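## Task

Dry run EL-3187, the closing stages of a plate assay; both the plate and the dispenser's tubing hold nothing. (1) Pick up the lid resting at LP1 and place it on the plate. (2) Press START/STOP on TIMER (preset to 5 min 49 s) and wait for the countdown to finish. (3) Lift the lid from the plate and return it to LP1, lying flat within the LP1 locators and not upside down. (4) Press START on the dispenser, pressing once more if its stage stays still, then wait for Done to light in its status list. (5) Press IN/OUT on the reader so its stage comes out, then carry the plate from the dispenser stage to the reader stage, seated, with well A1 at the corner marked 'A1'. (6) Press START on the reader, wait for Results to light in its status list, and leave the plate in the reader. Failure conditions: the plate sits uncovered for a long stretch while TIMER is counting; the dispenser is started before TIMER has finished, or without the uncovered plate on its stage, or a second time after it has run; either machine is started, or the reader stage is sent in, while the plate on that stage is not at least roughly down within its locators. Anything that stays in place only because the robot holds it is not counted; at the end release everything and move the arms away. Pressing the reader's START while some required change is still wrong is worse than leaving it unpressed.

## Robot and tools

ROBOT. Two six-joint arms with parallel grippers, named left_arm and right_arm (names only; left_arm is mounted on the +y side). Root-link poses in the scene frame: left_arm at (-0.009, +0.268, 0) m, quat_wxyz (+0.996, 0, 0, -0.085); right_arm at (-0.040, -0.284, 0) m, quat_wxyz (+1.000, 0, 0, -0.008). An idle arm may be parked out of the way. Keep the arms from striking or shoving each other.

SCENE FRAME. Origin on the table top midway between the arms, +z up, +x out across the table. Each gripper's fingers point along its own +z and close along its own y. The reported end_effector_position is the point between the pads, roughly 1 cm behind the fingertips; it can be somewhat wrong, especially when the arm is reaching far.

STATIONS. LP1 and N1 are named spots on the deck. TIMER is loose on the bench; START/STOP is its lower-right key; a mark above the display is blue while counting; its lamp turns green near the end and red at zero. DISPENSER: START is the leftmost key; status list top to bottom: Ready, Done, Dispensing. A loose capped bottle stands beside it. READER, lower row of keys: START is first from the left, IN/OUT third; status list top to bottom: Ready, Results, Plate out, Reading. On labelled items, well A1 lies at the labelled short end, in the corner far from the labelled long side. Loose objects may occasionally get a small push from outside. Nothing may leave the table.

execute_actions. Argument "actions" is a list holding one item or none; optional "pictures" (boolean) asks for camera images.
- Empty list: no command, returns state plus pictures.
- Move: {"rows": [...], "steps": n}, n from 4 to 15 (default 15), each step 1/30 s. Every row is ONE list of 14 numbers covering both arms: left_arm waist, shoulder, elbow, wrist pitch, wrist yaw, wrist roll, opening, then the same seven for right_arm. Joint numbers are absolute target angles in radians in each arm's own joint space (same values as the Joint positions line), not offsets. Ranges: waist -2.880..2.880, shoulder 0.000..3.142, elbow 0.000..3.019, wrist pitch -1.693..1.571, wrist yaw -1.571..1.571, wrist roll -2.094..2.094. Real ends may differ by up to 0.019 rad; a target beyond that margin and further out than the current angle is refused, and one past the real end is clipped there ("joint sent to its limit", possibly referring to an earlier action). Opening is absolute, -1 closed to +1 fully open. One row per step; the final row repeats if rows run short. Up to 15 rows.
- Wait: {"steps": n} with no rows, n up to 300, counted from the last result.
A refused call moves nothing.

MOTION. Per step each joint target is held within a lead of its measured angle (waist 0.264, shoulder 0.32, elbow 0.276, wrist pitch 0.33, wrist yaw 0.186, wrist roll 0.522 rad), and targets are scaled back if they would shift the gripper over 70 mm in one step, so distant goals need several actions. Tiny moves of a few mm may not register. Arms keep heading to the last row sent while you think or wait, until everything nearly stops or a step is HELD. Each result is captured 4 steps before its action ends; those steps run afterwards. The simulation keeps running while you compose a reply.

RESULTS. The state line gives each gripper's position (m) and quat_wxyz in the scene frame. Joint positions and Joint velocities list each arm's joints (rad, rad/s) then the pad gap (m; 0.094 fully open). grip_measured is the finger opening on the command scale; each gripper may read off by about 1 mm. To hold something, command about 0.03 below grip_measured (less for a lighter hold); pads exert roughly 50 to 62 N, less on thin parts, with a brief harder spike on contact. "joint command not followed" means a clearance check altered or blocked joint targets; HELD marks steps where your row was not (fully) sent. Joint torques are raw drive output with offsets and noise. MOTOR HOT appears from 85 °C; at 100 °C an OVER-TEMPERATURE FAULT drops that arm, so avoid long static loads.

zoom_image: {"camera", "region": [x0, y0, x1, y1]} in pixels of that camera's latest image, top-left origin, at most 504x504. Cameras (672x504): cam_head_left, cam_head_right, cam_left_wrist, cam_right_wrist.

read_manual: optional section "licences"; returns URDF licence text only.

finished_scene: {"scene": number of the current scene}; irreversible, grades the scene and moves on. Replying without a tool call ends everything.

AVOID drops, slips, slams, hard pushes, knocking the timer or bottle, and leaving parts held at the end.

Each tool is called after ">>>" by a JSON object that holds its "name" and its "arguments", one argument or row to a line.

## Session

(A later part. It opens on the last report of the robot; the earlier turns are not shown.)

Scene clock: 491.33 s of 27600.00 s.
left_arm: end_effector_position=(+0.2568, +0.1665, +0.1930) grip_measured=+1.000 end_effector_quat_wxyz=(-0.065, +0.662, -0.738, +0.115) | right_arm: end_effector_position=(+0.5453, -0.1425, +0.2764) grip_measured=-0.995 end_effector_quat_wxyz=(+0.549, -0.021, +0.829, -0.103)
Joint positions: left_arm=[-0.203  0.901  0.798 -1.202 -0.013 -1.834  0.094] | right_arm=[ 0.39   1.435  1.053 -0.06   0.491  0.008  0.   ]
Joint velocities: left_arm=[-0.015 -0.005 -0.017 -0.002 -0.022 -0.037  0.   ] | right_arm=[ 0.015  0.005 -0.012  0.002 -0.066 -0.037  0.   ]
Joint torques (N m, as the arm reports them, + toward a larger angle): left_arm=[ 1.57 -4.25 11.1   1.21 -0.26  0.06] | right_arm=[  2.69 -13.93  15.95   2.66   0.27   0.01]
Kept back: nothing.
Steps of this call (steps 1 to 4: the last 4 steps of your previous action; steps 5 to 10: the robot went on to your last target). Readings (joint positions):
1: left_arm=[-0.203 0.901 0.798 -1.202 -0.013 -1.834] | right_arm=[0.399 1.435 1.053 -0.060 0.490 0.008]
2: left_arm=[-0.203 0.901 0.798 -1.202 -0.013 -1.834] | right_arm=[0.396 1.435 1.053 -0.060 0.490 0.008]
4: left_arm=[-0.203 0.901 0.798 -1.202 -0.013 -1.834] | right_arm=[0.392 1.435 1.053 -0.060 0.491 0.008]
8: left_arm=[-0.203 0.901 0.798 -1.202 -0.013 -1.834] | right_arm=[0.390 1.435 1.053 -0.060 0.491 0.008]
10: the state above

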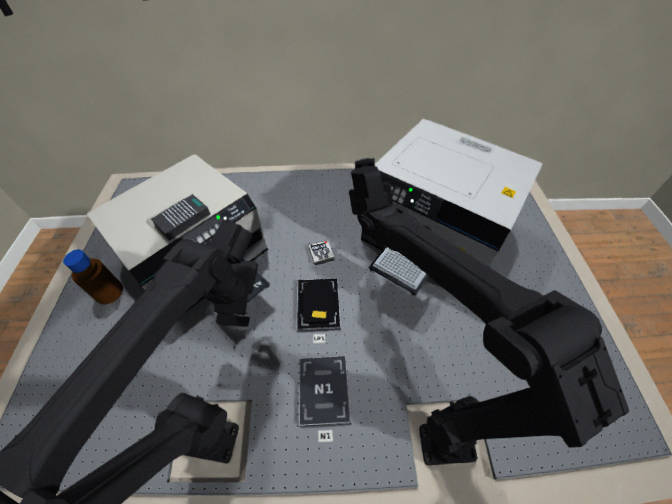

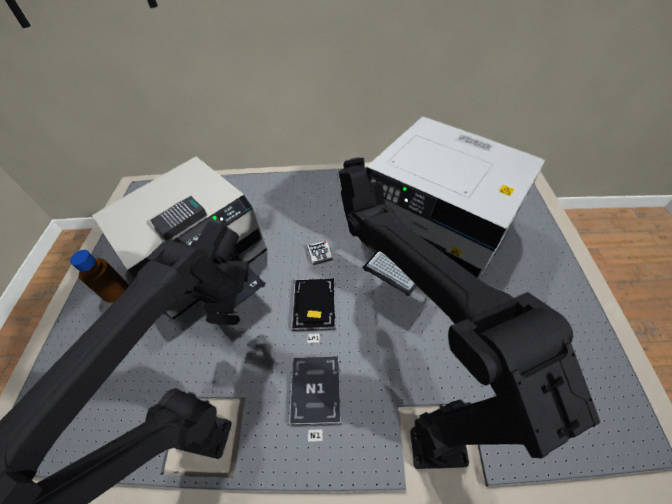

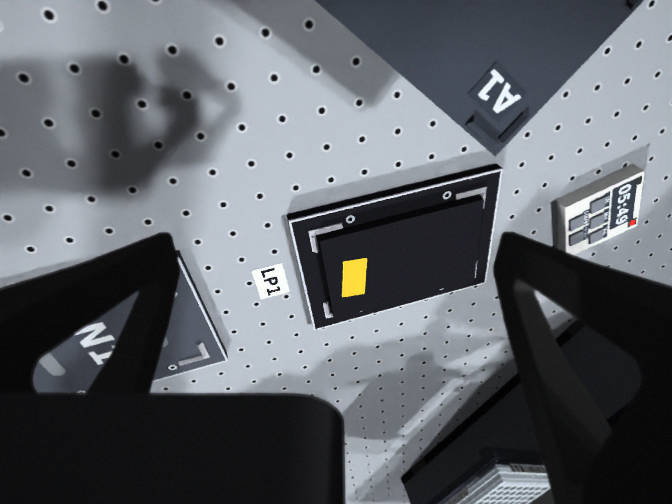

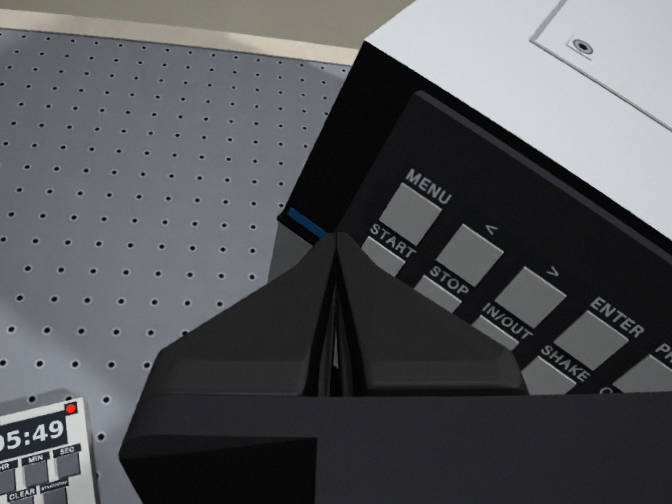

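>>> {"name": "execute_actions", "arguments": {
  "actions": [
    {"rows": [[-0.192,0.89,0.805,-1.185,-0.015,-1.834,1.0,0.385,1.45,1.095,-0.044,0.494,0,-1.0],[-0.192,0.89,0.805,-1.185,-0.015,-1.834,1.0,0.385,1.45,1.080,-0.044,0.494,0,-1.0],[-0.192,0.89,0.805,-1.185,-0.015,-1.834,1.0,0.385,1.45,1.065,-0.044,0.494,0,-1.0],[-0.192,0.89,0.805,-1.185,-0.015,-1.834,1.0,0.385,1.45,1.055,-0.044,0.494,0,-1.0],[-0.192,0.89,0.805,-1.185,-0.015,-1.834,1.0,0.385,1.45,1.048,-0.044,0.494,0,-1.0],[-0.192,0.89,0.805,-1.185,-0.015,-1.834,1.0,0.385,1.45,1.044,-0.044,0.494,0,-1.0],[-0.192,0.89,0.805,-1.185,-0.015,-1.834,1.0,0.385,1.45,1.041,-0.044,0.494,0,-1.0],[-0.192,0.89,0.805,-1.185,-0.015,-1.834,1.0,0.385,1.45,1.039,-0.044,0.494,0,-1.0],[-0.192,0.89,0.805,-1.185,-0.015,-1.834,1.0,0.385,1.45,1.037,-0.044,0.494,0,-1.0],[-0.192,0.89,0.805,-1.185,-0.015,-1.834,1.0,0.385,1.45,1.035,-0.044,0.494,0,-1.0],[-0.192,0.89,0.805,-1.185,-0.015,-1.834,1.0,0.385,1.45,1.034,-0.044,0.494,0,-1.0]], "steps": 15}
  ]
}}

>>> {"name": "execute_actions", "arguments": {
  "actions": [
    {"steps": 10}
  ],
  "pictures": true
}}

Scene clock: 492.70 s of 27600.00 s.
left_arm: end_effector_position=(+0.2568, +0.1665, +0.1930) grip_measured=+1.000 end_effector_quat_wxyz=(-0.065, +0.662, -0.738, +0.115) | right_arm: end_effector_position=(+0.5450, -0.1427, +0.2755) grip_measured=-0.995 end_effector_quat_wxyz=(+0.548, -0.021, +0.830, -0.103)
Joint positions: left_arm=[-0.203  0.901  0.798 -1.202 -0.013 -1.834  0.094] | right_arm=[ 0.39   1.435  1.051 -0.059  0.491  0.008  0.   ]
Joint velocities: left_arm=[ 0.005  0.015  0.007  0.002 -0.066  0.007  0.   ] | right_arm=[-0.005  0.005 -0.037 -0.007  0.081 -0.007 -0.001]
Joint torques (N m, as the arm reports them, + toward a larger angle): left_arm=[ 1.66 -4.24 11.08  1.24 -0.24  0.04] | right_arm=[  2.77 -14.15   9.83   2.59   0.27   0.01]
Steps of this call (steps 1 to 30: the robot went on to your last target; steps 31 to 41: the first 11 steps of this action). Readings (joint positions):
31: left_arm=[-0.203 0.901 0.798 -1.202 -0.013 -1.834] | right_arm=[0.390 1.435 1.053 -0.060 0.491 0.008]
32: left_arm=[-0.203 0.901 0.798 -1.202 -0.013 -1.834] | right_arm=[0.390 1.435 1.053 -0.060 0.491 0.008]
34: left_arm=[-0.203 0.901 0.798 -1.202 -0.013 -1.834] | right_arm=[0.390 1.435 1.053 -0.060 0.491 0.008]
38: left_arm=[-0.203 0.901 0.798 -1.202 -0.013 -1.834] | right_arm=[0.390 1.435 1.053 -0.060 0.491 0.008]
41: the state above

Scene clock: 493.03 s of 27600.00 s.
left_arm: end_effector_position=(+0.2568, +0.1665, +0.1930) grip_measured=+1.000 end_effector_quat_wxyz=(-0.065, +0.662, -0.738, +0.115) | right_arm: end_effector_position=(+0.5435, -0.1432, +0.2719) grip_measured=-0.995 end_effector_quat_wxyz=(+0.546, -0.022, +0.831, -0.104)
Joint positions: left_arm=[-0.203  0.901  0.798 -1.202 -0.013 -1.834  0.094] | right_arm=[ 0.39   1.435  1.045 -0.059  0.491  0.008  0.   ]
Joint velocities: left_arm=[ 0.005  0.005 -0.022  0.012 -0.007 -0.007  0.   ] | right_arm=[-0.005  0.005 -0.007 -0.017  0.007 -0.037 -0.001]
Joint torques (N m, as the arm reports them, + toward a larger angle): left_arm=[ 1.5  -4.09 11.12  1.22 -0.26  0.05] | right_arm=[  2.72 -14.04  10.06   2.62   0.27   0.01]
Kept back: nothing.
Steps of this call (steps 1 to 4: the last 4 steps of your previous action; steps 5 to 10: the robot went on to your last target). Readings (joint positions):
1: left_arm=[-0.203 0.901 0.798 -1.202 -0.013 -1.834] | right_arm=[0.390 1.435 1.050 -0.059 0.491 0.008]
2: left_arm=[-0.203 0.901 0.798 -1.202 -0.013 -1.834] | right_arm=[0.390 1.435 1.048 -0.059 0.491 0.008]
4: left_arm=[-0.203 0.901 0.798 -1.202 -0.013 -1.834] | right_arm=[0.390 1.435 1.046 -0.059 0.491 0.008]
8: left_arm=[-0.203 0.901 0.798 -1.202 -0.013 -1.834] | right_arm=[0.390 1.435 1.045 -0.059 0.491 0.008]
10: the state above

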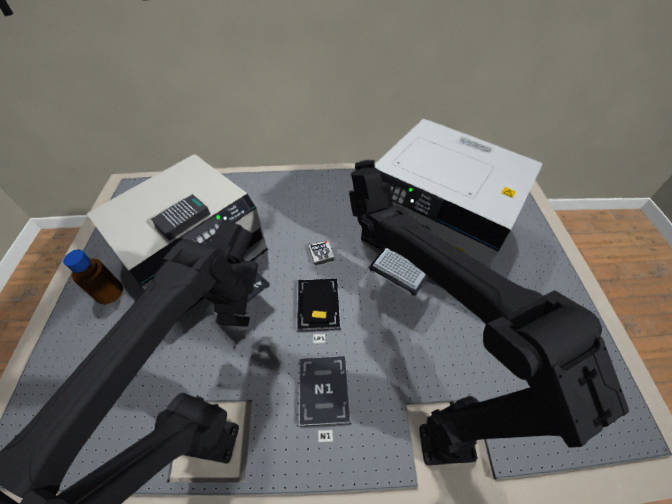

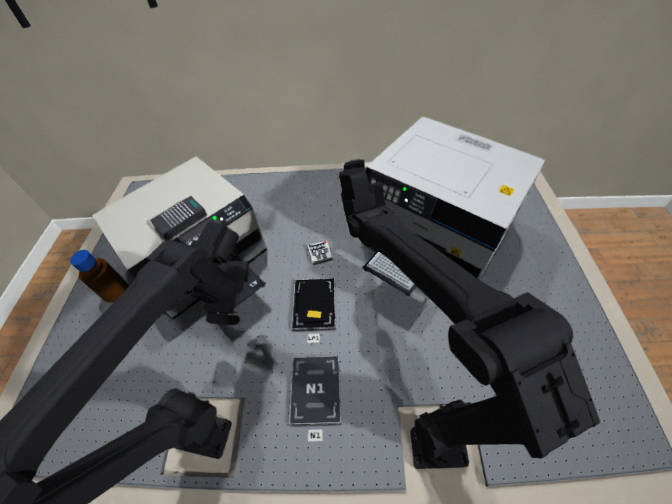

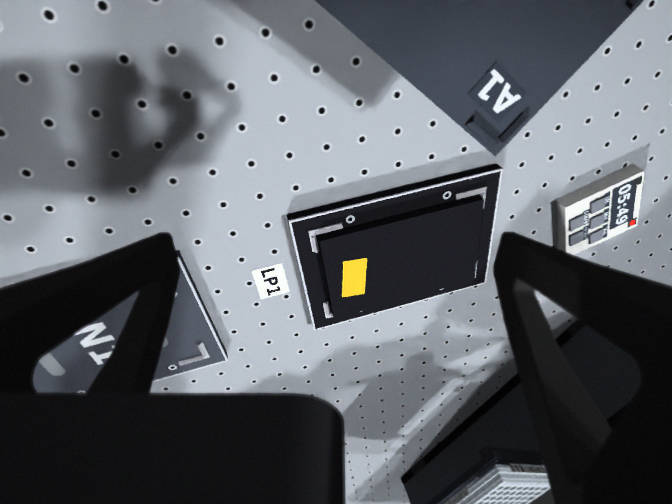

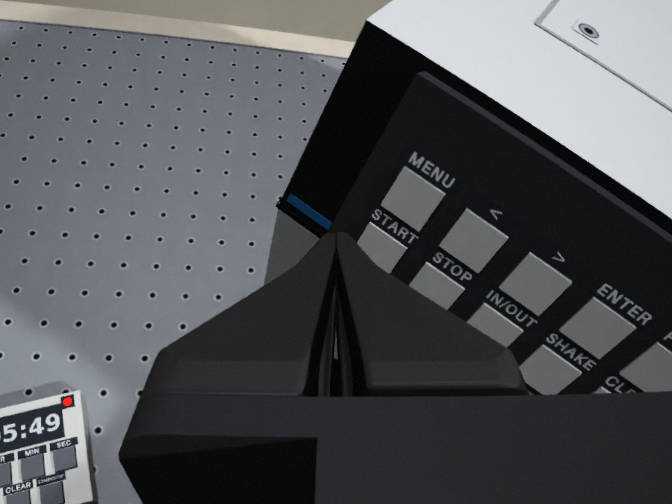

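>>> {"name": "execute_actions", "arguments": {
  "actions": [
    {"rows": [[-0.192,0.89,0.805,-1.185,-0.015,-1.834,1.0,0.384,1.45,1.040,-0.044,0.494,0,-1.0],[-0.192,0.89,0.805,-1.185,-0.015,-1.834,1.0,0.383,1.45,1.046,-0.044,0.494,0,-1.0],[-0.192,0.89,0.805,-1.185,-0.015,-1.834,1.0,0.3815,1.45,1.052,-0.044,0.494,0,-1.0],[-0.192,0.89,0.805,-1.185,-0.015,-1.834,1.0,0.380,1.45,1.058,-0.044,0.494,0,-1.0],[-0.192,0.89,0.805,-1.185,-0.015,-1.834,1.0,0.3785,1.45,1.064,-0.044,0.494,0,-1.0],[-0.192,0.89,0.805,-1.185,-0.015,-1.834,1.0,0.377,1.45,1.066,-0.044,0.494,0,-1.0],[-0.192,0.89,0.805,-1.185,-0.015,-1.834,1.0,0.3755,1.45,1.066,-0.044,0.494,0,-1.0],[-0.192,0.89,0.805,-1.185,-0.015,-1.834,1.0,0.374,1.45,1.066,-0.044,0.494,0,-1.0],[-0.192,0.89,0.805,-1.185,-0.015,-1.834,1.0,0.3725,1.45,1.066,-0.044,0.494,0,-1.0],[-0.192,0.89,0.805,-1.185,-0.015,-1.834,1.0,0.371,1.45,1.066,-0.044,0.494,0,-1.0],[-0.192,0.89,0.805,-1.185,-0.015,-1.834,1.0,0.3695,1.45,1.066,-0.044,0.494,0,-1.0],[-0.192,0.89,0.805,-1.185,-0.015,-1.834,1.0,0.368,1.45,1.066,-0.044,0.494,0,-1.0]], "steps": 15}
  ]
}}

>>> {"name": "execute_actions", "arguments": {
  "actions": [
    {"steps": 10}
  ],
  "pictures": true
}}

Scene clock: 493.80 s of 27600.00 s.
left_arm: end_effector_position=(+0.2568, +0.1665, +0.1930) grip_measured=+1.000 end_effector_quat_wxyz=(-0.065, +0.662, -0.738, +0.115) | right_arm: end_effector_position=(+0.5448, -0.1486, +0.2719) grip_measured=-0.995 end_effector_quat_wxyz=(+0.545, -0.018, +0.831, -0.107)
Joint positions: left_arm=[-0.203  0.901  0.798 -1.202 -0.013 -1.834  0.094] | right_arm=[ 0.38   1.435  1.045 -0.059  0.491  0.008  0.   ]
Joint velocities: left_arm=[ 0.005 -0.005 -0.022 -0.012 -0.022  0.037  0.   ] | right_arm=[-0.044 -0.005 -0.002 -0.007  0.022  0.051 -0.002]
Joint torques (N m, as the arm reports them, + toward a larger angle): left_arm=[ 1.67 -4.17 11.14  1.23 -0.26  0.05] | right_arm=[  2.47 -14.01  12.86   2.57   0.3    0.01]
Steps of this call (steps 1 to 12: the robot went on to your last target; steps 13 to 23: the first 11 steps of this action). Readings (joint positions):
13: left_arm=[-0.203 0.901 0.798 -1.202 -0.013 -1.834] | right_arm=[0.390 1.435 1.045 -0.059 0.491 0.008]
14: left_arm=[-0.203 0.901 0.798 -1.202 -0.013 -1.834] | right_arm=[0.390 1.435 1.045 -0.059 0.491 0.008]
16: left_arm=[-0.203 0.901 0.798 -1.202 -0.013 -1.834] | right_arm=[0.389 1.435 1.045 -0.059 0.491 0.008]
20: left_arm=[-0.203 0.901 0.798 -1.202 -0.013 -1.834] | right_arm=[0.386 1.435 1.045 -0.059 0.491 0.008]
23: the state above

Scene clock: 494.13 s of 27600.00 s.
left_arm: end_effector_position=(+0.2568, +0.1665, +0.1930) grip_measured=+1.000 end_effector_quat_wxyz=(-0.065, +0.662, -0.738, +0.115) | right_arm: end_effector_position=(+0.5448, -0.1487, +0.2719) grip_measured=-0.995 end_effector_quat_wxyz=(+0.545, -0.018, +0.831, -0.107)
Joint positions: left_arm=[-0.203  0.901  0.798 -1.202 -0.013 -1.834  0.094] | right_arm=[ 0.38   1.435  1.045 -0.059  0.49   0.008  0.   ]
Joint velocities: left_arm=[-0.005  0.015 -0.007  0.002  0.051 -0.037  0.   ] | right_arm=[ 0.005 -0.005  0.002  0.002  0.081  0.037 -0.001]
Joint torques (N m, as the arm reports them, + toward a larger angle): left_arm=[ 1.68 -4.09 11.08  1.25 -0.25  0.06] | right_arm=[  2.06 -14.08  12.88   2.6    0.28   0.01]
Kept back: nothing.
Steps of this call (steps 1 to 4: the last 4 steps of your previous action; steps 5 to 10: the robot went on to your last target). Readings (joint positions):
1: left_arm=[-0.203 0.901 0.798 -1.202 -0.013 -1.834] | right_arm=[0.380 1.435 1.045 -0.059 0.490 0.008]
2: left_arm=[-0.203 0.901 0.798 -1.202 -0.013 -1.834] | right_arm=[0.380 1.435 1.045 -0.059 0.490 0.008]
4: left_arm=[-0.203 0.901 0.798 -1.202 -0.013 -1.834] | right_arm=[0.380 1.435 1.045 -0.059 0.490 0.008]
8: left_arm=[-0.203 0.901 0.798 -1.202 -0.013 -1.834] | right_arm=[0.380 1.435 1.045 -0.059 0.490 0.008]
10: the state above

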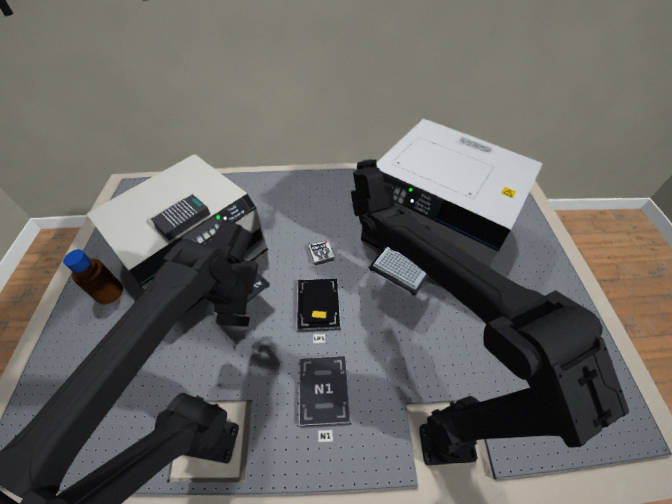

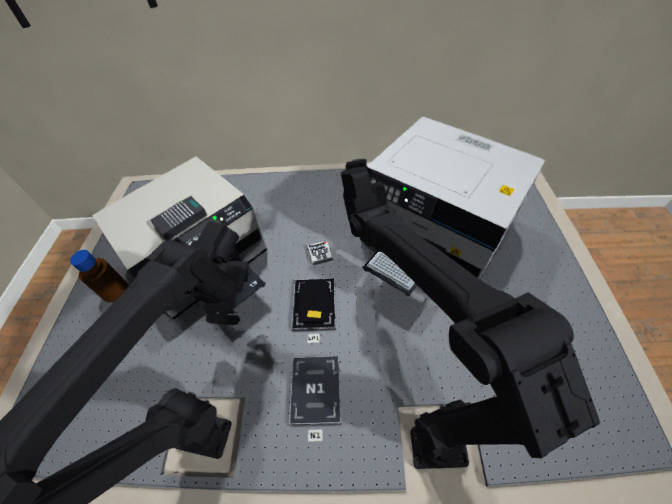

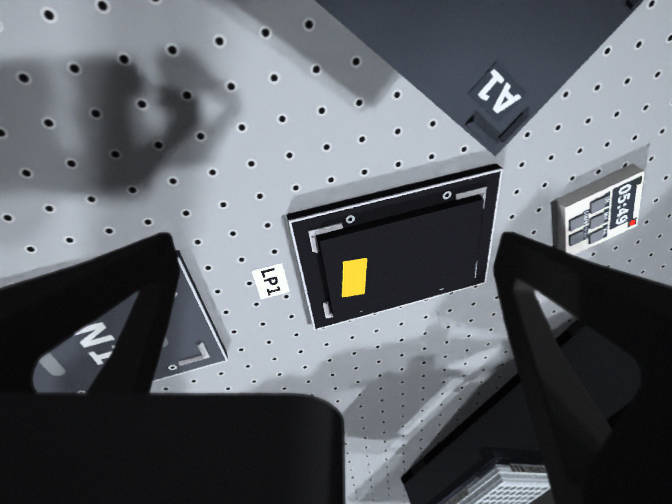

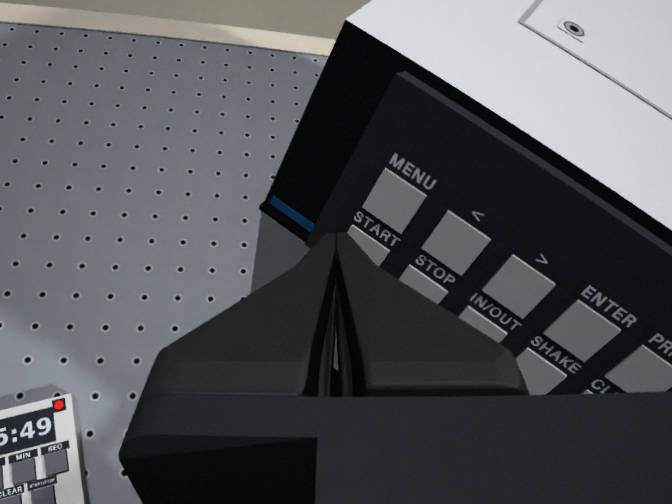

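>>> {"name": "execute_actions", "arguments": {
  "actions": [
    {"rows": [[-0.192,0.89,0.805,-1.185,-0.015,-1.834,1.0,0.366,1.45,1.066,-0.044,0.494,0,-1.0],[-0.192,0.89,0.805,-1.185,-0.015,-1.834,1.0,0.364,1.45,1.066,-0.044,0.494,0,-1.0],[-0.192,0.89,0.805,-1.185,-0.015,-1.834,1.0,0.362,1.45,1.066,-0.044,0.494,0,-1.0],[-0.192,0.89,0.805,-1.185,-0.015,-1.834,1.0,0.360,1.45,1.066,-0.044,0.494,0,-1.0],[-0.192,0.89,0.805,-1.185,-0.015,-1.834,1.0,0.358,1.45,1.066,-0.044,0.494,0,-1.0],[-0.192,0.89,0.805,-1.185,-0.015,-1.834,1.0,0.356,1.45,1.066,-0.044,0.494,0,-1.0],[-0.192,0.89,0.805,-1.185,-0.015,-1.834,1.0,0.354,1.45,1.066,-0.044,0.494,0,-1.0],[-0.192,0.89,0.805,-1.185,-0.015,-1.834,1.0,0.352,1.45,1.066,-0.044,0.494,0,-1.0],[-0.192,0.89,0.805,-1.185,-0.015,-1.834,1.0,0.350,1.45,1.066,-0.044,0.494,0,-1.0],[-0.192,0.89,0.805,-1.185,-0.015,-1.834,1.0,0.348,1.45,1.066,-0.044,0.494,0,-1.0],[-0.192,0.89,0.805,-1.185,-0.015,-1.834,1.0,0.346,1.45,1.066,-0.044,0.494,0,-1.0]], "steps": 15}
  ]
}}

>>> {"name": "execute_actions", "arguments": {
  "actions": [
    {"steps": 10}
  ],
  "pictures": true
}}

Scene clock: 494.97 s of 27600.00 s.
left_arm: end_effector_position=(+0.2568, +0.1665, +0.1930) grip_measured=+1.000 end_effector_quat_wxyz=(-0.065, +0.662, -0.738, +0.115) | right_arm: end_effector_position=(+0.5451, -0.1492, +0.2718) grip_measured=-0.996 end_effector_quat_wxyz=(+0.545, -0.018, +0.831, -0.106)
Joint positions: left_arm=[-0.203  0.901  0.798 -1.202 -0.013 -1.834  0.094] | right_arm=[ 0.379  1.435  1.045 -0.059  0.488  0.008  0.   ]
Joint velocities: left_arm=[ 0.005 -0.005  0.002 -0.007 -0.007 -0.051  0.   ] | right_arm=[-0.015 -0.015  0.027  0.002  0.007 -0.037 -0.001]
Joint torques (N m, as the arm reports them, + toward a larger angle): left_arm=[ 1.84 -4.19 11.11  1.22 -0.25  0.05] | right_arm=[  0.45 -13.93  12.87   2.62   0.38   0.  ]
Steps of this call (steps 1 to 14: the robot went on to your last target; steps 15 to 25: the first 11 steps of this action). Readings (joint positions):
15: left_arm=[-0.203 0.901 0.798 -1.202 -0.013 -1.834] | right_arm=[0.380 1.435 1.045 -0.059 0.490 0.008]
16: left_arm=[-0.203 0.901 0.798 -1.202 -0.013 -1.834] | right_arm=[0.380 1.435 1.045 -0.059 0.490 0.008]
18: left_arm=[-0.203 0.901 0.798 -1.202 -0.013 -1.834] | right_arm=[0.380 1.435 1.045 -0.059 0.490 0.008]
22: left_arm=[-0.203 0.901 0.798 -1.202 -0.013 -1.834] | right_arm=[0.379 1.435 1.045 -0.059 0.490 0.008]
25: the state above

Scene clock: 495.30 s of 27600.00 s.
left_arm: end_effector_position=(+0.2568, +0.1665, +0.1930) grip_measured=+1.000 end_effector_quat_wxyz=(-0.065, +0.662, -0.738, +0.115) | right_arm: end_effector_position=(+0.5451, -0.1492, +0.2718) grip_measured=-0.996 end_effector_quat_wxyz=(+0.545, -0.018, +0.831, -0.106)
Joint positions: left_arm=[-0.203  0.901  0.798 -1.202 -0.013 -1.834  0.094] | right_arm=[ 0.379  1.435  1.045 -0.059  0.488  0.008  0.   ]
Joint velocities: left_arm=[-0.005 -0.024 -0.002  0.002 -0.007 -0.037  0.   ] | right_arm=[ 0.015  0.005 -0.007 -0.012  0.007  0.007  0.001]
Joint torques (N m, as the arm reports them, + toward a larger angle): left_arm=[ 1.5  -4.05 11.06  1.23 -0.26  0.06] | right_arm=[  0.31 -14.04  12.88   2.63   0.38   0.01]
Kept back: nothing.
Steps of this call (steps 1 to 4: the last 4 steps of your previous action; steps 5 to 10: the robot went on to your last target). Readings (joint positions):
1: left_arm=[-0.203 0.901 0.798 -1.202 -0.013 -1.834] | right_arm=[0.379 1.435 1.045 -0.059 0.488 0.008]
2: left_arm=[-0.203 0.901 0.798 -1.202 -0.013 -1.834] | right_arm=[0.379 1.435 1.045 -0.059 0.488 0.008]
4: left_arm=[-0.203 0.901 0.798 -1.202 -0.013 -1.834] | right_arm=[0.379 1.435 1.045 -0.059 0.488 0.008]
8: left_arm=[-0.203 0.901 0.798 -1.202 -0.013 -1.834] | right_arm=[0.379 1.435 1.045 -0.059 0.488 0.008]
10: the state above

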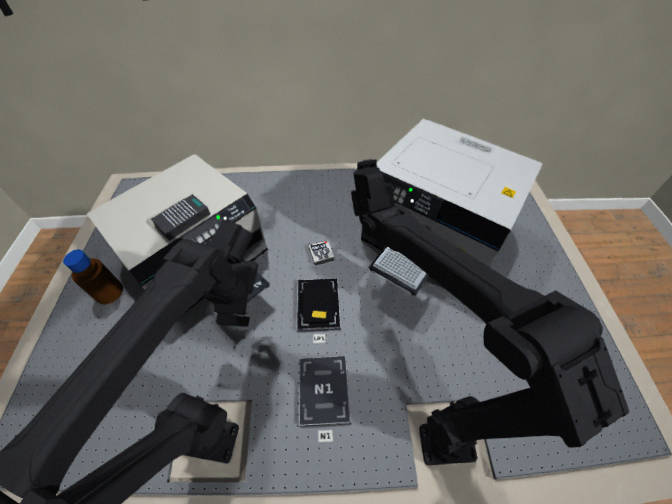

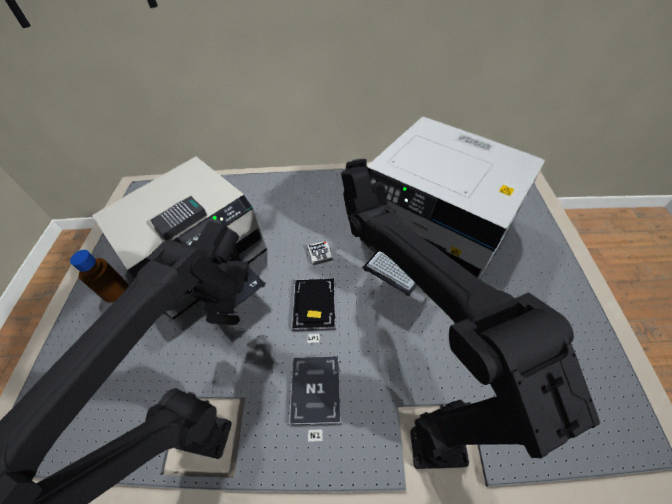

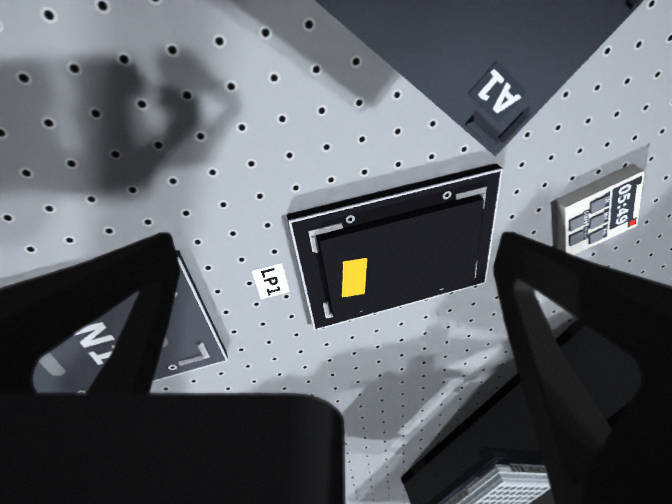

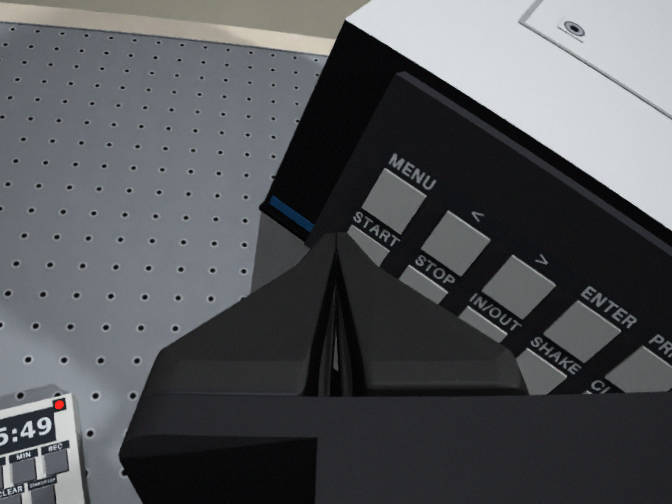

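>>> {"name": "execute_actions", "arguments": {
  "actions": [
    {"rows": [[-0.192,0.89,0.805,-1.185,-0.015,-1.834,1.0,0.344,1.45,1.066,-0.044,0.496,0,-1.0],[-0.192,0.89,0.805,-1.185,-0.015,-1.834,1.0,0.342,1.45,1.066,-0.044,0.498,0,-1.0],[-0.192,0.89,0.805,-1.185,-0.015,-1.834,1.0,0.340,1.45,1.066,-0.044,0.500,0,-1.0],[-0.192,0.89,0.805,-1.185,-0.015,-1.834,1.0,0.338,1.45,1.066,-0.044,0.502,0,-1.0],[-0.192,0.89,0.805,-1.185,-0.015,-1.834,1.0,0.336,1.45,1.066,-0.044,0.504,0,-1.0],[-0.192,0.89,0.805,-1.185,-0.015,-1.834,1.0,0.334,1.45,1.066,-0.044,0.506,0,-1.0]], "steps": 10}
  ]
}}

>>> {"name": "execute_actions", "arguments": {
  "actions": [
    {"steps": 10}
  ],
  "pictures": true
}}

Scene clock: 495.77 s of 27600.00 s.
left_arm: end_effector_position=(+0.2568, +0.1665, +0.1930) grip_measured=+1.000 end_effector_quat_wxyz=(-0.065, +0.662, -0.738, +0.115) | right_arm: end_effector_position=(+0.5452, -0.1496, +0.2718) grip_measured=-0.996 end_effector_quat_wxyz=(+0.545, -0.018, +0.831, -0.106)
Joint positions: left_arm=[-0.203  0.901  0.798 -1.202 -0.013 -1.834  0.094] | right_arm=[ 0.378  1.435  1.045 -0.059  0.488  0.008  0.   ]
Joint velocities: left_arm=[-0.015  0.015 -0.007  0.012  0.007 -0.051  0.   ] | right_arm=[ 0.005 -0.005 -0.007 -0.002  0.051  0.022 -0.001]
Joint torques (N m, as the arm reports them, + toward a larger angle): left_arm=[ 1.63 -4.15 11.11  1.26 -0.25  0.05] | right_arm=[ -0.59 -13.98  12.86   2.62   0.81   0.  ]
Steps of this call (steps 1 to 8: the robot went on to your last target; steps 9 to 14: the first 6 steps of this action). Readings (joint positions):
9: left_arm=[-0.203 0.901 0.798 -1.202 -0.013 -1.834] | right_arm=[0.378 1.435 1.045 -0.059 0.488 0.008]
10: left_arm=[-0.203 0.901 0.798 -1.202 -0.013 -1.834] | right_arm=[0.378 1.435 1.045 -0.059 0.488 0.008]
12: left_arm=[-0.203 0.901 0.798 -1.202 -0.013 -1.834] | right_arm=[0.378 1.435 1.045 -0.059 0.488 0.008]
14: the state above

Scene clock: 496.10 s of 27600.00 s.
left_arm: end_effector_position=(+0.2568, +0.1665, +0.1930) grip_measured=+1.000 end_effector_quat_wxyz=(-0.065, +0.662, -0.738, +0.115) | right_arm: end_effector_position=(+0.5452, -0.1496, +0.2718) grip_measured=-0.996 end_effector_quat_wxyz=(+0.545, -0.018, +0.831, -0.106)
Joint positions: left_arm=[-0.203  0.901  0.798 -1.202 -0.013 -1.834  0.094] | right_arm=[ 0.378  1.435  1.045 -0.059  0.488  0.008  0.   ]
Joint velocities: left_arm=[-0.005 -0.015  0.007  0.007  0.037  0.022  0.   ] | right_arm=[-0.015 -0.005 -0.007 -0.007  0.007 -0.095  0.   ]
Joint torques (N m, as the arm reports them, + toward a larger angle): left_arm=[ 1.63 -4.08 11.08  1.23 -0.26  0.05] | right_arm=[ -0.6  -13.99  12.86   2.62   0.8    0.01]
Kept back: nothing.
Steps of this call (steps 1 to 4: the last 4 steps of your previous action; steps 5 to 10: the robot went on to your last target). Readings (joint positions):
1: left_arm=[-0.203 0.901 0.798 -1.202 -0.013 -1.834] | right_arm=[0.378 1.435 1.045 -0.059 0.488 0.008]
2: left_arm=[-0.203 0.901 0.798 -1.202 -0.013 -1.834] | right_arm=[0.378 1.435 1.045 -0.059 0.488 0.008]
4: left_arm=[-0.203 0.901 0.798 -1.202 -0.013 -1.834] | right_arm=[0.378 1.435 1.045 -0.059 0.488 0.008]
8: left_arm=[-0.203 0.901 0.798 -1.202 -0.013 -1.834] | right_arm=[0.378 1.435 1.045 -0.059 0.488 0.008]
10: the state above

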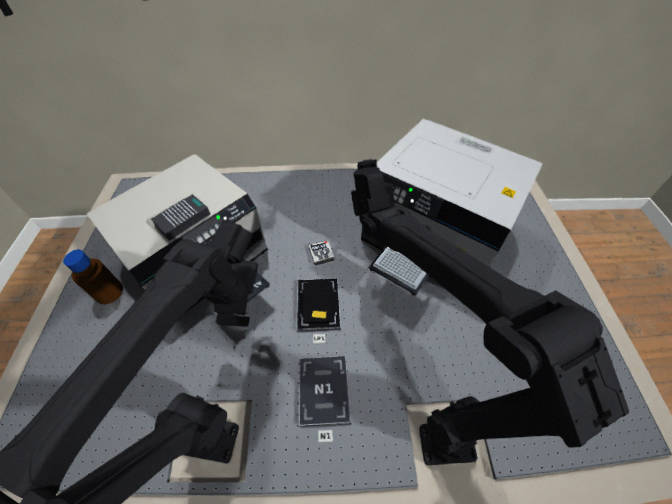

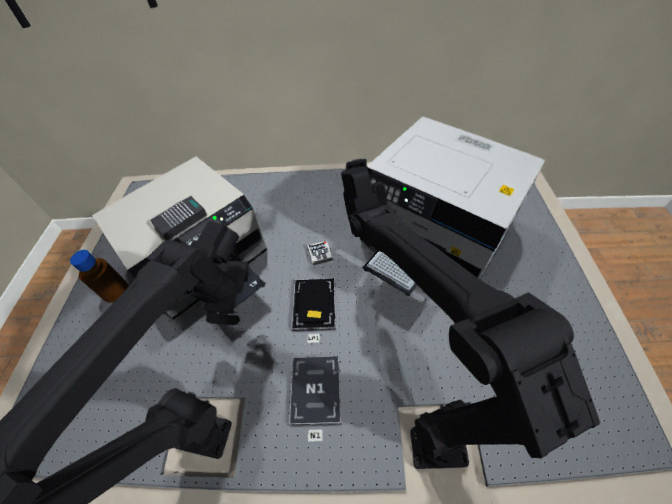

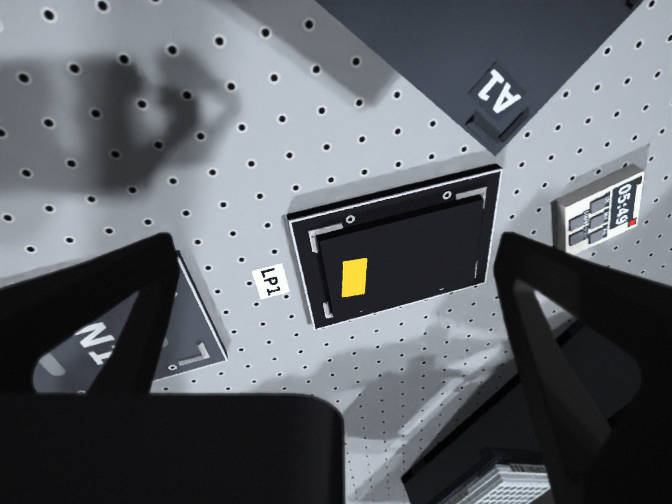

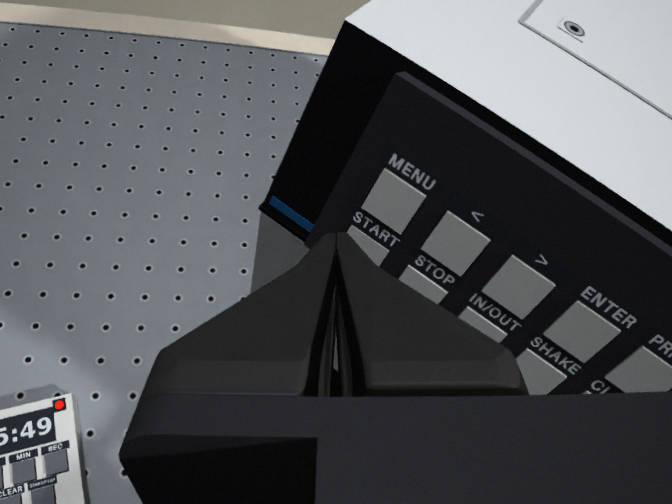

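>>> {"name": "zoom_image", "arguments": {
  "camera": "cam_right_wrist",
  "region": [260, 150, 460, 310]
}}

Region (260, 150, 460, 310) of cam_right_wrist's 672x504 image, scaled by 2.520, with more detail than that image has; it fills the top 403 rows of this view, and the rest is white.

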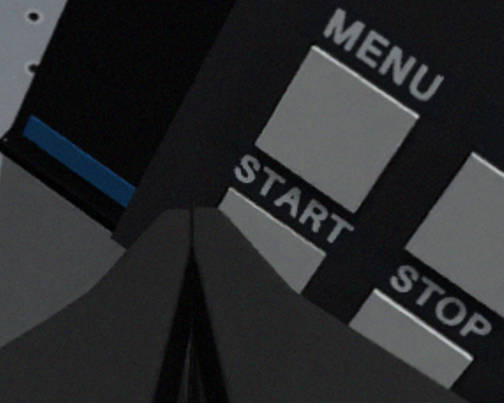

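>>> {"name": "execute_actions", "arguments": {
  "actions": [
    {"rows": [[-0.192,0.89,0.805,-1.185,-0.015,-1.834,1.0,0.345,1.45,1.066,-0.044,0.500,0,-1.0],[-0.192,0.89,0.805,-1.185,-0.015,-1.834,1.0,0.356,1.45,1.066,-0.044,0.494,0,-1.0],[-0.192,0.89,0.805,-1.185,-0.015,-1.834,1.0,0.367,1.45,1.066,-0.048,0.494,0,-1.0],[-0.192,0.89,0.805,-1.185,-0.015,-1.834,1.0,0.377,1.45,1.066,-0.052,0.494,0,-1.0],[-0.192,0.89,0.805,-1.185,-0.015,-1.834,1.0,0.385,1.45,1.066,-0.056,0.494,0,-1.0],[-0.192,0.89,0.805,-1.185,-0.015,-1.834,1.0,0.390,1.45,1.066,-0.060,0.494,0,-1.0],[-0.192,0.89,0.805,-1.185,-0.015,-1.834,1.0,0.394,1.45,1.066,-0.064,0.494,0,-1.0],[-0.192,0.89,0.805,-1.185,-0.015,-1.834,1.0,0.397,1.45,1.066,-0.068,0.494,0,-1.0],[-0.192,0.89,0.805,-1.185,-0.015,-1.834,1.0,0.399,1.45,1.066,-0.072,0.498,0,-1.0],[-0.192,0.89,0.805,-1.185,-0.015,-1.834,1.0,0.400,1.45,1.066,-0.076,0.503,0,-1.0],[-0.192,0.89,0.805,-1.185,-0.015,-1.834,1.0,0.400,1.45,1.066,-0.080,0.509,0,-1.0],[-0.192,0.89,0.805,-1.185,-0.015,-1.834,1.0,0.400,1.45,1.066,-0.083,0.515,0,-1.0],[-0.192,0.89,0.805,-1.185,-0.015,-1.834,1.0,0.400,1.45,1.066,-0.086,0.521,0,-1.0],[-0.192,0.89,0.805,-1.185,-0.015,-1.834,1.0,0.400,1.45,1.066,-0.088,0.526,0,-1.0],[-0.192,0.89,0.805,-1.185,-0.015,-1.834,1.0,0.400,1.45,1.066,-0.088,0.529,0,-1.0]], "steps": 15}
  ]
}}

>>> {"name": "execute_actions", "arguments": {
  "actions": [
    {"steps": 12}
  ],
  "pictures": true
}}

Scene clock: 498.07 s of 27600.00 s.
left_arm: end_effector_position=(+0.2568, +0.1665, +0.1930) grip_measured=+1.000 end_effector_quat_wxyz=(-0.065, +0.662, -0.738, +0.115) | right_arm: end_effector_position=(+0.5428, -0.1447, +0.2714) grip_measured=-0.996 end_effector_quat_wxyz=(+0.544, -0.020, +0.832, -0.109)
Joint positions: left_arm=[-0.203  0.901  0.798 -1.202 -0.013 -1.834  0.094] | right_arm=[ 0.39   1.435  1.045 -0.063  0.501  0.008  0.   ]
Joint velocities: left_arm=[ 0.005 -0.015 -0.017  0.002 -0.037  0.007  0.   ] | right_arm=[ 0.063 -0.024 -0.002 -0.076  0.125 -0.095 -0.001]
Joint torques (N m, as the arm reports them, + toward a larger angle): left_arm=[ 1.55 -4.12 11.07  1.25 -0.26  0.05] | right_arm=[  3.41 -14.03  12.84   1.57   0.29   0.01]
Steps of this call (steps 1 to 15: the robot went on to your last target; steps 16 to 48: nothing new was sent; steps 49 to 59: the first 11 steps of this action). Readings (joint positions):
49: left_arm=[-0.203 0.901 0.798 -1.202 -0.013 -1.834] | right_arm=[0.378 1.435 1.045 -0.059 0.488 0.008]
50: left_arm=[-0.203 0.901 0.798 -1.202 -0.013 -1.834] | right_arm=[0.378 1.435 1.045 -0.059 0.487 0.008]
52: left_arm=[-0.203 0.901 0.798 -1.202 -0.013 -1.834] | right_arm=[0.379 1.435 1.045 -0.059 0.487 0.008]
56: left_arm=[-0.203 0.901 0.798 -1.202 -0.013 -1.834] | right_arm=[0.384 1.435 1.045 -0.059 0.490 0.008]
59: the state above

Scene clock: 498.47 s of 27600.00 s.
left_arm: end_effector_position=(+0.2568, +0.1665, +0.1930) grip_measured=+1.000 end_effector_quat_wxyz=(-0.065, +0.662, -0.738, +0.115) | right_arm: end_effector_position=(+0.5404, -0.1464, +0.2694) grip_measured=-0.996 end_effector_quat_wxyz=(+0.539, -0.018, +0.833, -0.120)
Joint positions: left_arm=[-0.203  0.901  0.798 -1.202 -0.013 -1.834  0.094] | right_arm=[ 0.395  1.435  1.045 -0.078  0.525  0.008  0.   ]
Joint velocities: left_arm=[-0.015 -0.005 -0.007  0.012  0.037  0.037  0.   ] | right_arm=[-0.015 -0.005  0.017  0.002  0.007  0.066 -0.   ]
Joint torques (N m, as the arm reports them, + toward a larger angle): left_arm=[ 1.72 -4.13 11.1   1.26 -0.26  0.05] | right_arm=[  3.54 -13.97  12.86   1.55   0.29   0.  ]
Kept back: nothing.
Steps of this call (steps 1 to 4: the last 4 steps of your previous action; steps 5 to 12: the robot went on to your last target). Readings (joint positions):
1: left_arm=[-0.203 0.901 0.798 -1.202 -0.013 -1.834] | right_arm=[0.392 1.435 1.045 -0.066 0.507 0.008]
2: left_arm=[-0.203 0.901 0.798 -1.202 -0.013 -1.834] | right_arm=[0.394 1.435 1.045 -0.070 0.512 0.008]
4: left_arm=[-0.203 0.901 0.798 -1.202 -0.013 -1.834] | right_arm=[0.395 1.435 1.045 -0.075 0.522 0.008]
8: left_arm=[-0.203 0.901 0.798 -1.202 -0.013 -1.834] | right_arm=[0.395 1.435 1.045 -0.078 0.525 0.008]
12: the state above

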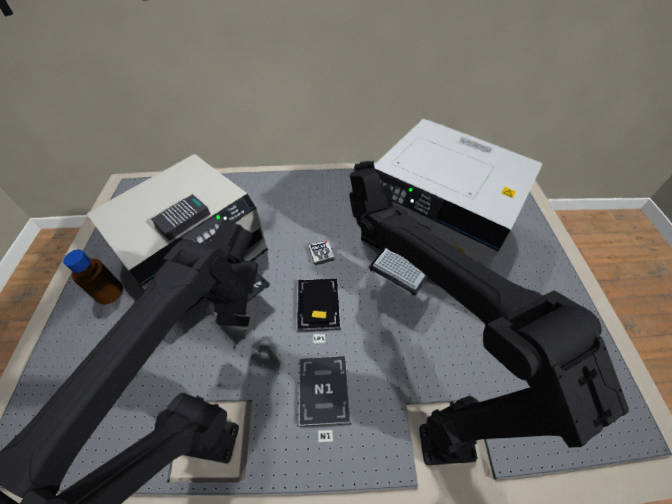

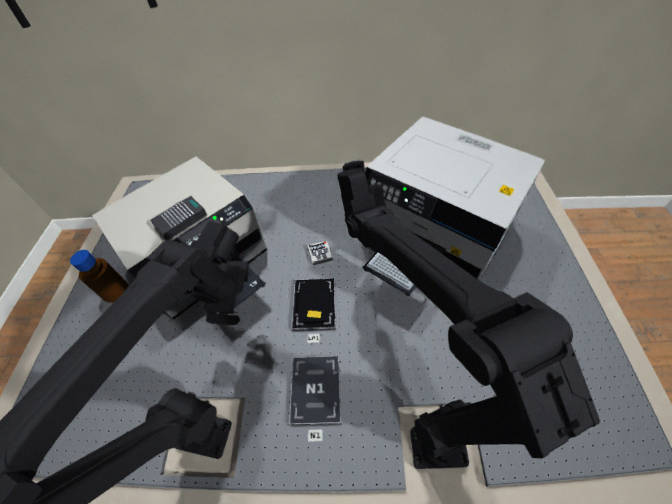

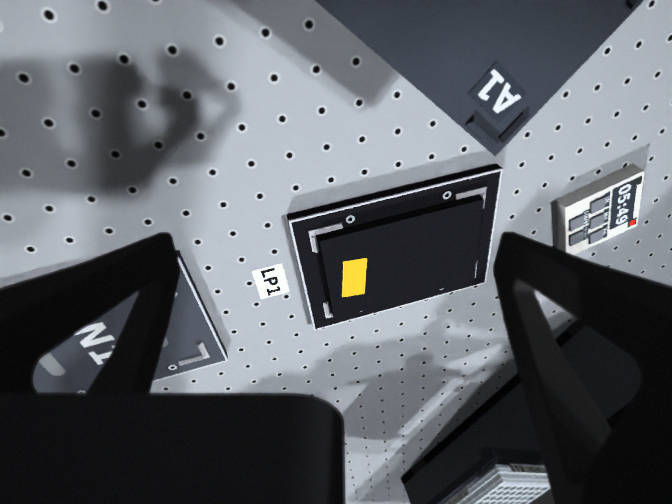

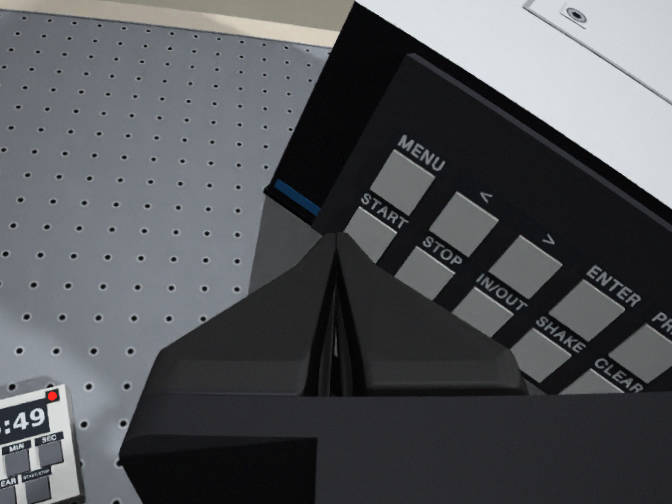

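>>> {"name": "execute_actions", "arguments": {
  "actions": [
    {"rows": [[-0.192,0.89,0.805,-1.185,-0.015,-1.834,1.0,0.396,1.45,1.066,-0.085,0.529,0,-1.0],[-0.192,0.89,0.805,-1.185,-0.015,-1.834,1.0,0.392,1.45,1.066,-0.082,0.529,0,-1.0],[-0.192,0.89,0.805,-1.185,-0.015,-1.834,1.0,0.389,1.45,1.066,-0.079,0.529,0,-1.0],[-0.192,0.89,0.805,-1.185,-0.015,-1.834,1.0,0.3875,1.45,1.066,-0.076,0.529,0,-1.0],[-0.192,0.89,0.805,-1.185,-0.015,-1.834,1.0,0.386,1.45,1.066,-0.076,0.529,0,-1.0],[-0.192,0.89,0.805,-1.185,-0.015,-1.834,1.0,0.3845,1.45,1.066,-0.076,0.529,0,-1.0],[-0.192,0.89,0.805,-1.185,-0.015,-1.834,1.0,0.383,1.45,1.066,-0.076,0.529,0,-1.0],[-0.192,0.89,0.805,-1.185,-0.015,-1.834,1.0,0.3815,1.45,1.066,-0.076,0.529,0,-1.0],[-0.192,0.89,0.805,-1.185,-0.015,-1.834,1.0,0.380,1.45,1.066,-0.076,0.529,0,-1.0],[-0.192,0.89,0.805,-1.185,-0.015,-1.834,1.0,0.3785,1.45,1.066,-0.076,0.529,0,-1.0],[-0.192,0.89,0.805,-1.185,-0.015,-1.834,1.0,0.377,1.45,1.066,-0.076,0.529,0,-1.0],[-0.192,0.89,0.805,-1.185,-0.015,-1.834,1.0,0.3755,1.45,1.066,-0.076,0.529,0,-1.0],[-0.192,0.89,0.805,-1.185,-0.015,-1.834,1.0,0.374,1.45,1.066,-0.076,0.529,0,-1.0],[-0.192,0.89,0.805,-1.185,-0.015,-1.834,1.0,0.3725,1.45,1.066,-0.076,0.529,0,-1.0],[-0.192,0.89,0.805,-1.185,-0.015,-1.834,1.0,0.371,1.45,1.066,-0.076,0.529,0,-1.0]], "steps": 15}
  ]
}}

>>> {"name": "execute_actions", "arguments": {
  "actions": [
    {"steps": 10}
  ],
  "pictures": true
}}

Scene clock: 499.17 s of 27600.00 s.
left_arm: end_effector_position=(+0.2568, +0.1665, +0.1930) grip_measured=+1.000 end_effector_quat_wxyz=(-0.065, +0.662, -0.738, +0.115) | right_arm: end_effector_position=(+0.5414, -0.1504, +0.2694) grip_measured=-0.996 end_effector_quat_wxyz=(+0.539, -0.015, +0.833, -0.122)
Joint positions: left_arm=[-0.203  0.901  0.798 -1.202 -0.013 -1.834  0.094] | right_arm=[ 0.388  1.435  1.045 -0.078  0.525  0.008  0.   ]
Joint velocities: left_arm=[-0.015 -0.015  0.007  0.007 -0.007  0.022  0.   ] | right_arm=[-0.063 -0.005  0.002  0.002 -0.037  0.037  0.002]
Joint torques (N m, as the arm reports them, + toward a larger angle): left_arm=[ 1.55 -4.08 11.07  1.27 -0.26  0.05] | right_arm=[  2.21 -14.01  12.83   2.05   0.29   0.01]
Steps of this call (steps 1 to 10: the robot went on to your last target; steps 11 to 21: the first 11 steps of this action). Readings (joint positions):
11: left_arm=[-0.203 0.901 0.798 -1.202 -0.013 -1.834] | right_arm=[0.395 1.435 1.045 -0.078 0.525 0.008]
12: left_arm=[-0.203 0.901 0.798 -1.202 -0.013 -1.834] | right_arm=[0.395 1.435 1.045 -0.078 0.525 0.008]
14: left_arm=[-0.203 0.901 0.798 -1.202 -0.013 -1.834] | right_arm=[0.395 1.435 1.045 -0.078 0.525 0.008]
18: left_arm=[-0.203 0.901 0.798 -1.202 -0.013 -1.834] | right_arm=[0.393 1.435 1.045 -0.078 0.525 0.008]
21: the state above

Scene clock: 499.50 s of 27600.00 s.
left_arm: end_effector_position=(+0.2568, +0.1665, +0.1930) grip_measured=+1.000 end_effector_quat_wxyz=(-0.065, +0.662, -0.738, +0.115) | right_arm: end_effector_position=(+0.5417, -0.1517, +0.2693) grip_measured=-0.996 end_effector_quat_wxyz=(+0.539, -0.014, +0.834, -0.122)
Joint positions: left_arm=[-0.203  0.901  0.798 -1.202 -0.013 -1.834  0.094] | right_arm=[ 0.386  1.435  1.045 -0.078  0.525  0.008  0.   ]
Joint velocities: left_arm=[-0.005  0.015 -0.007 -0.007  0.007  0.022  0.   ] | right_arm=[-0.015 -0.005 -0.017 -0.012 -0.007  0.051  0.   ]
Joint torques (N m, as the arm reports them, + toward a larger angle): left_arm=[ 1.75 -4.12 11.14  1.24 -0.26  0.04] | right_arm=[  1.88 -13.95  12.81   2.04   0.31   0.01]
Kept back: nothing.
Steps of this call (steps 1 to 4: the last 4 steps of your previous action; steps 5 to 10: the robot went on to your last target). Readings (joint positions):
1: left_arm=[-0.203 0.901 0.798 -1.202 -0.013 -1.834] | right_arm=[0.387 1.435 1.045 -0.078 0.525 0.008]
2: left_arm=[-0.203 0.901 0.798 -1.202 -0.013 -1.834] | right_arm=[0.386 1.435 1.045 -0.078 0.525 0.008]
4: left_arm=[-0.203 0.901 0.798 -1.202 -0.013 -1.834] | right_arm=[0.386 1.435 1.045 -0.078 0.525 0.008]
8: left_arm=[-0.203 0.901 0.798 -1.202 -0.013 -1.834] | right_arm=[0.386 1.435 1.045 -0.078 0.525 0.008]
10: the state above

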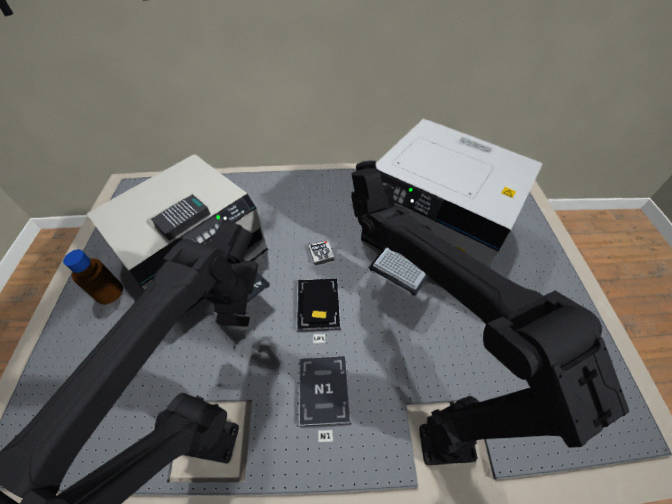

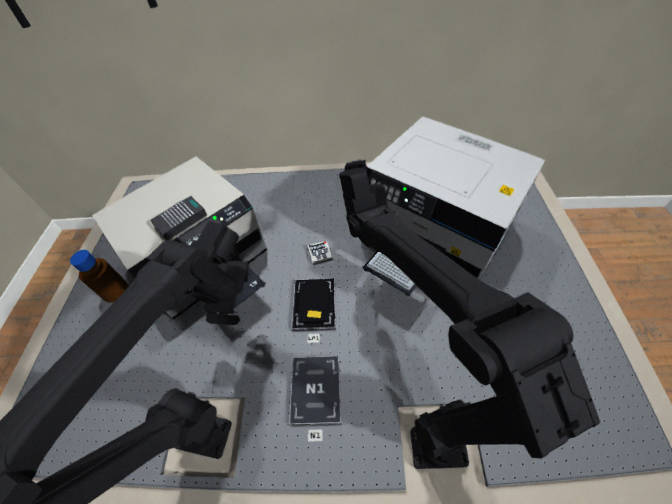

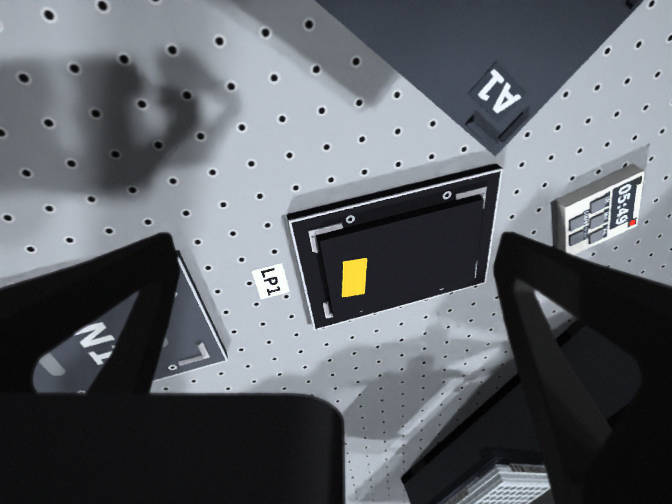

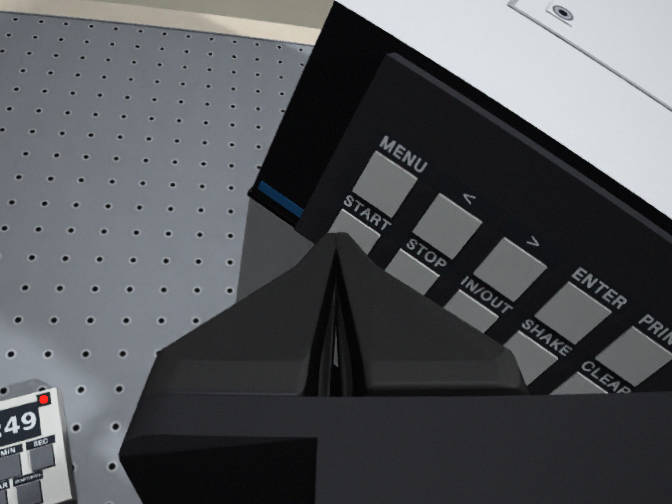

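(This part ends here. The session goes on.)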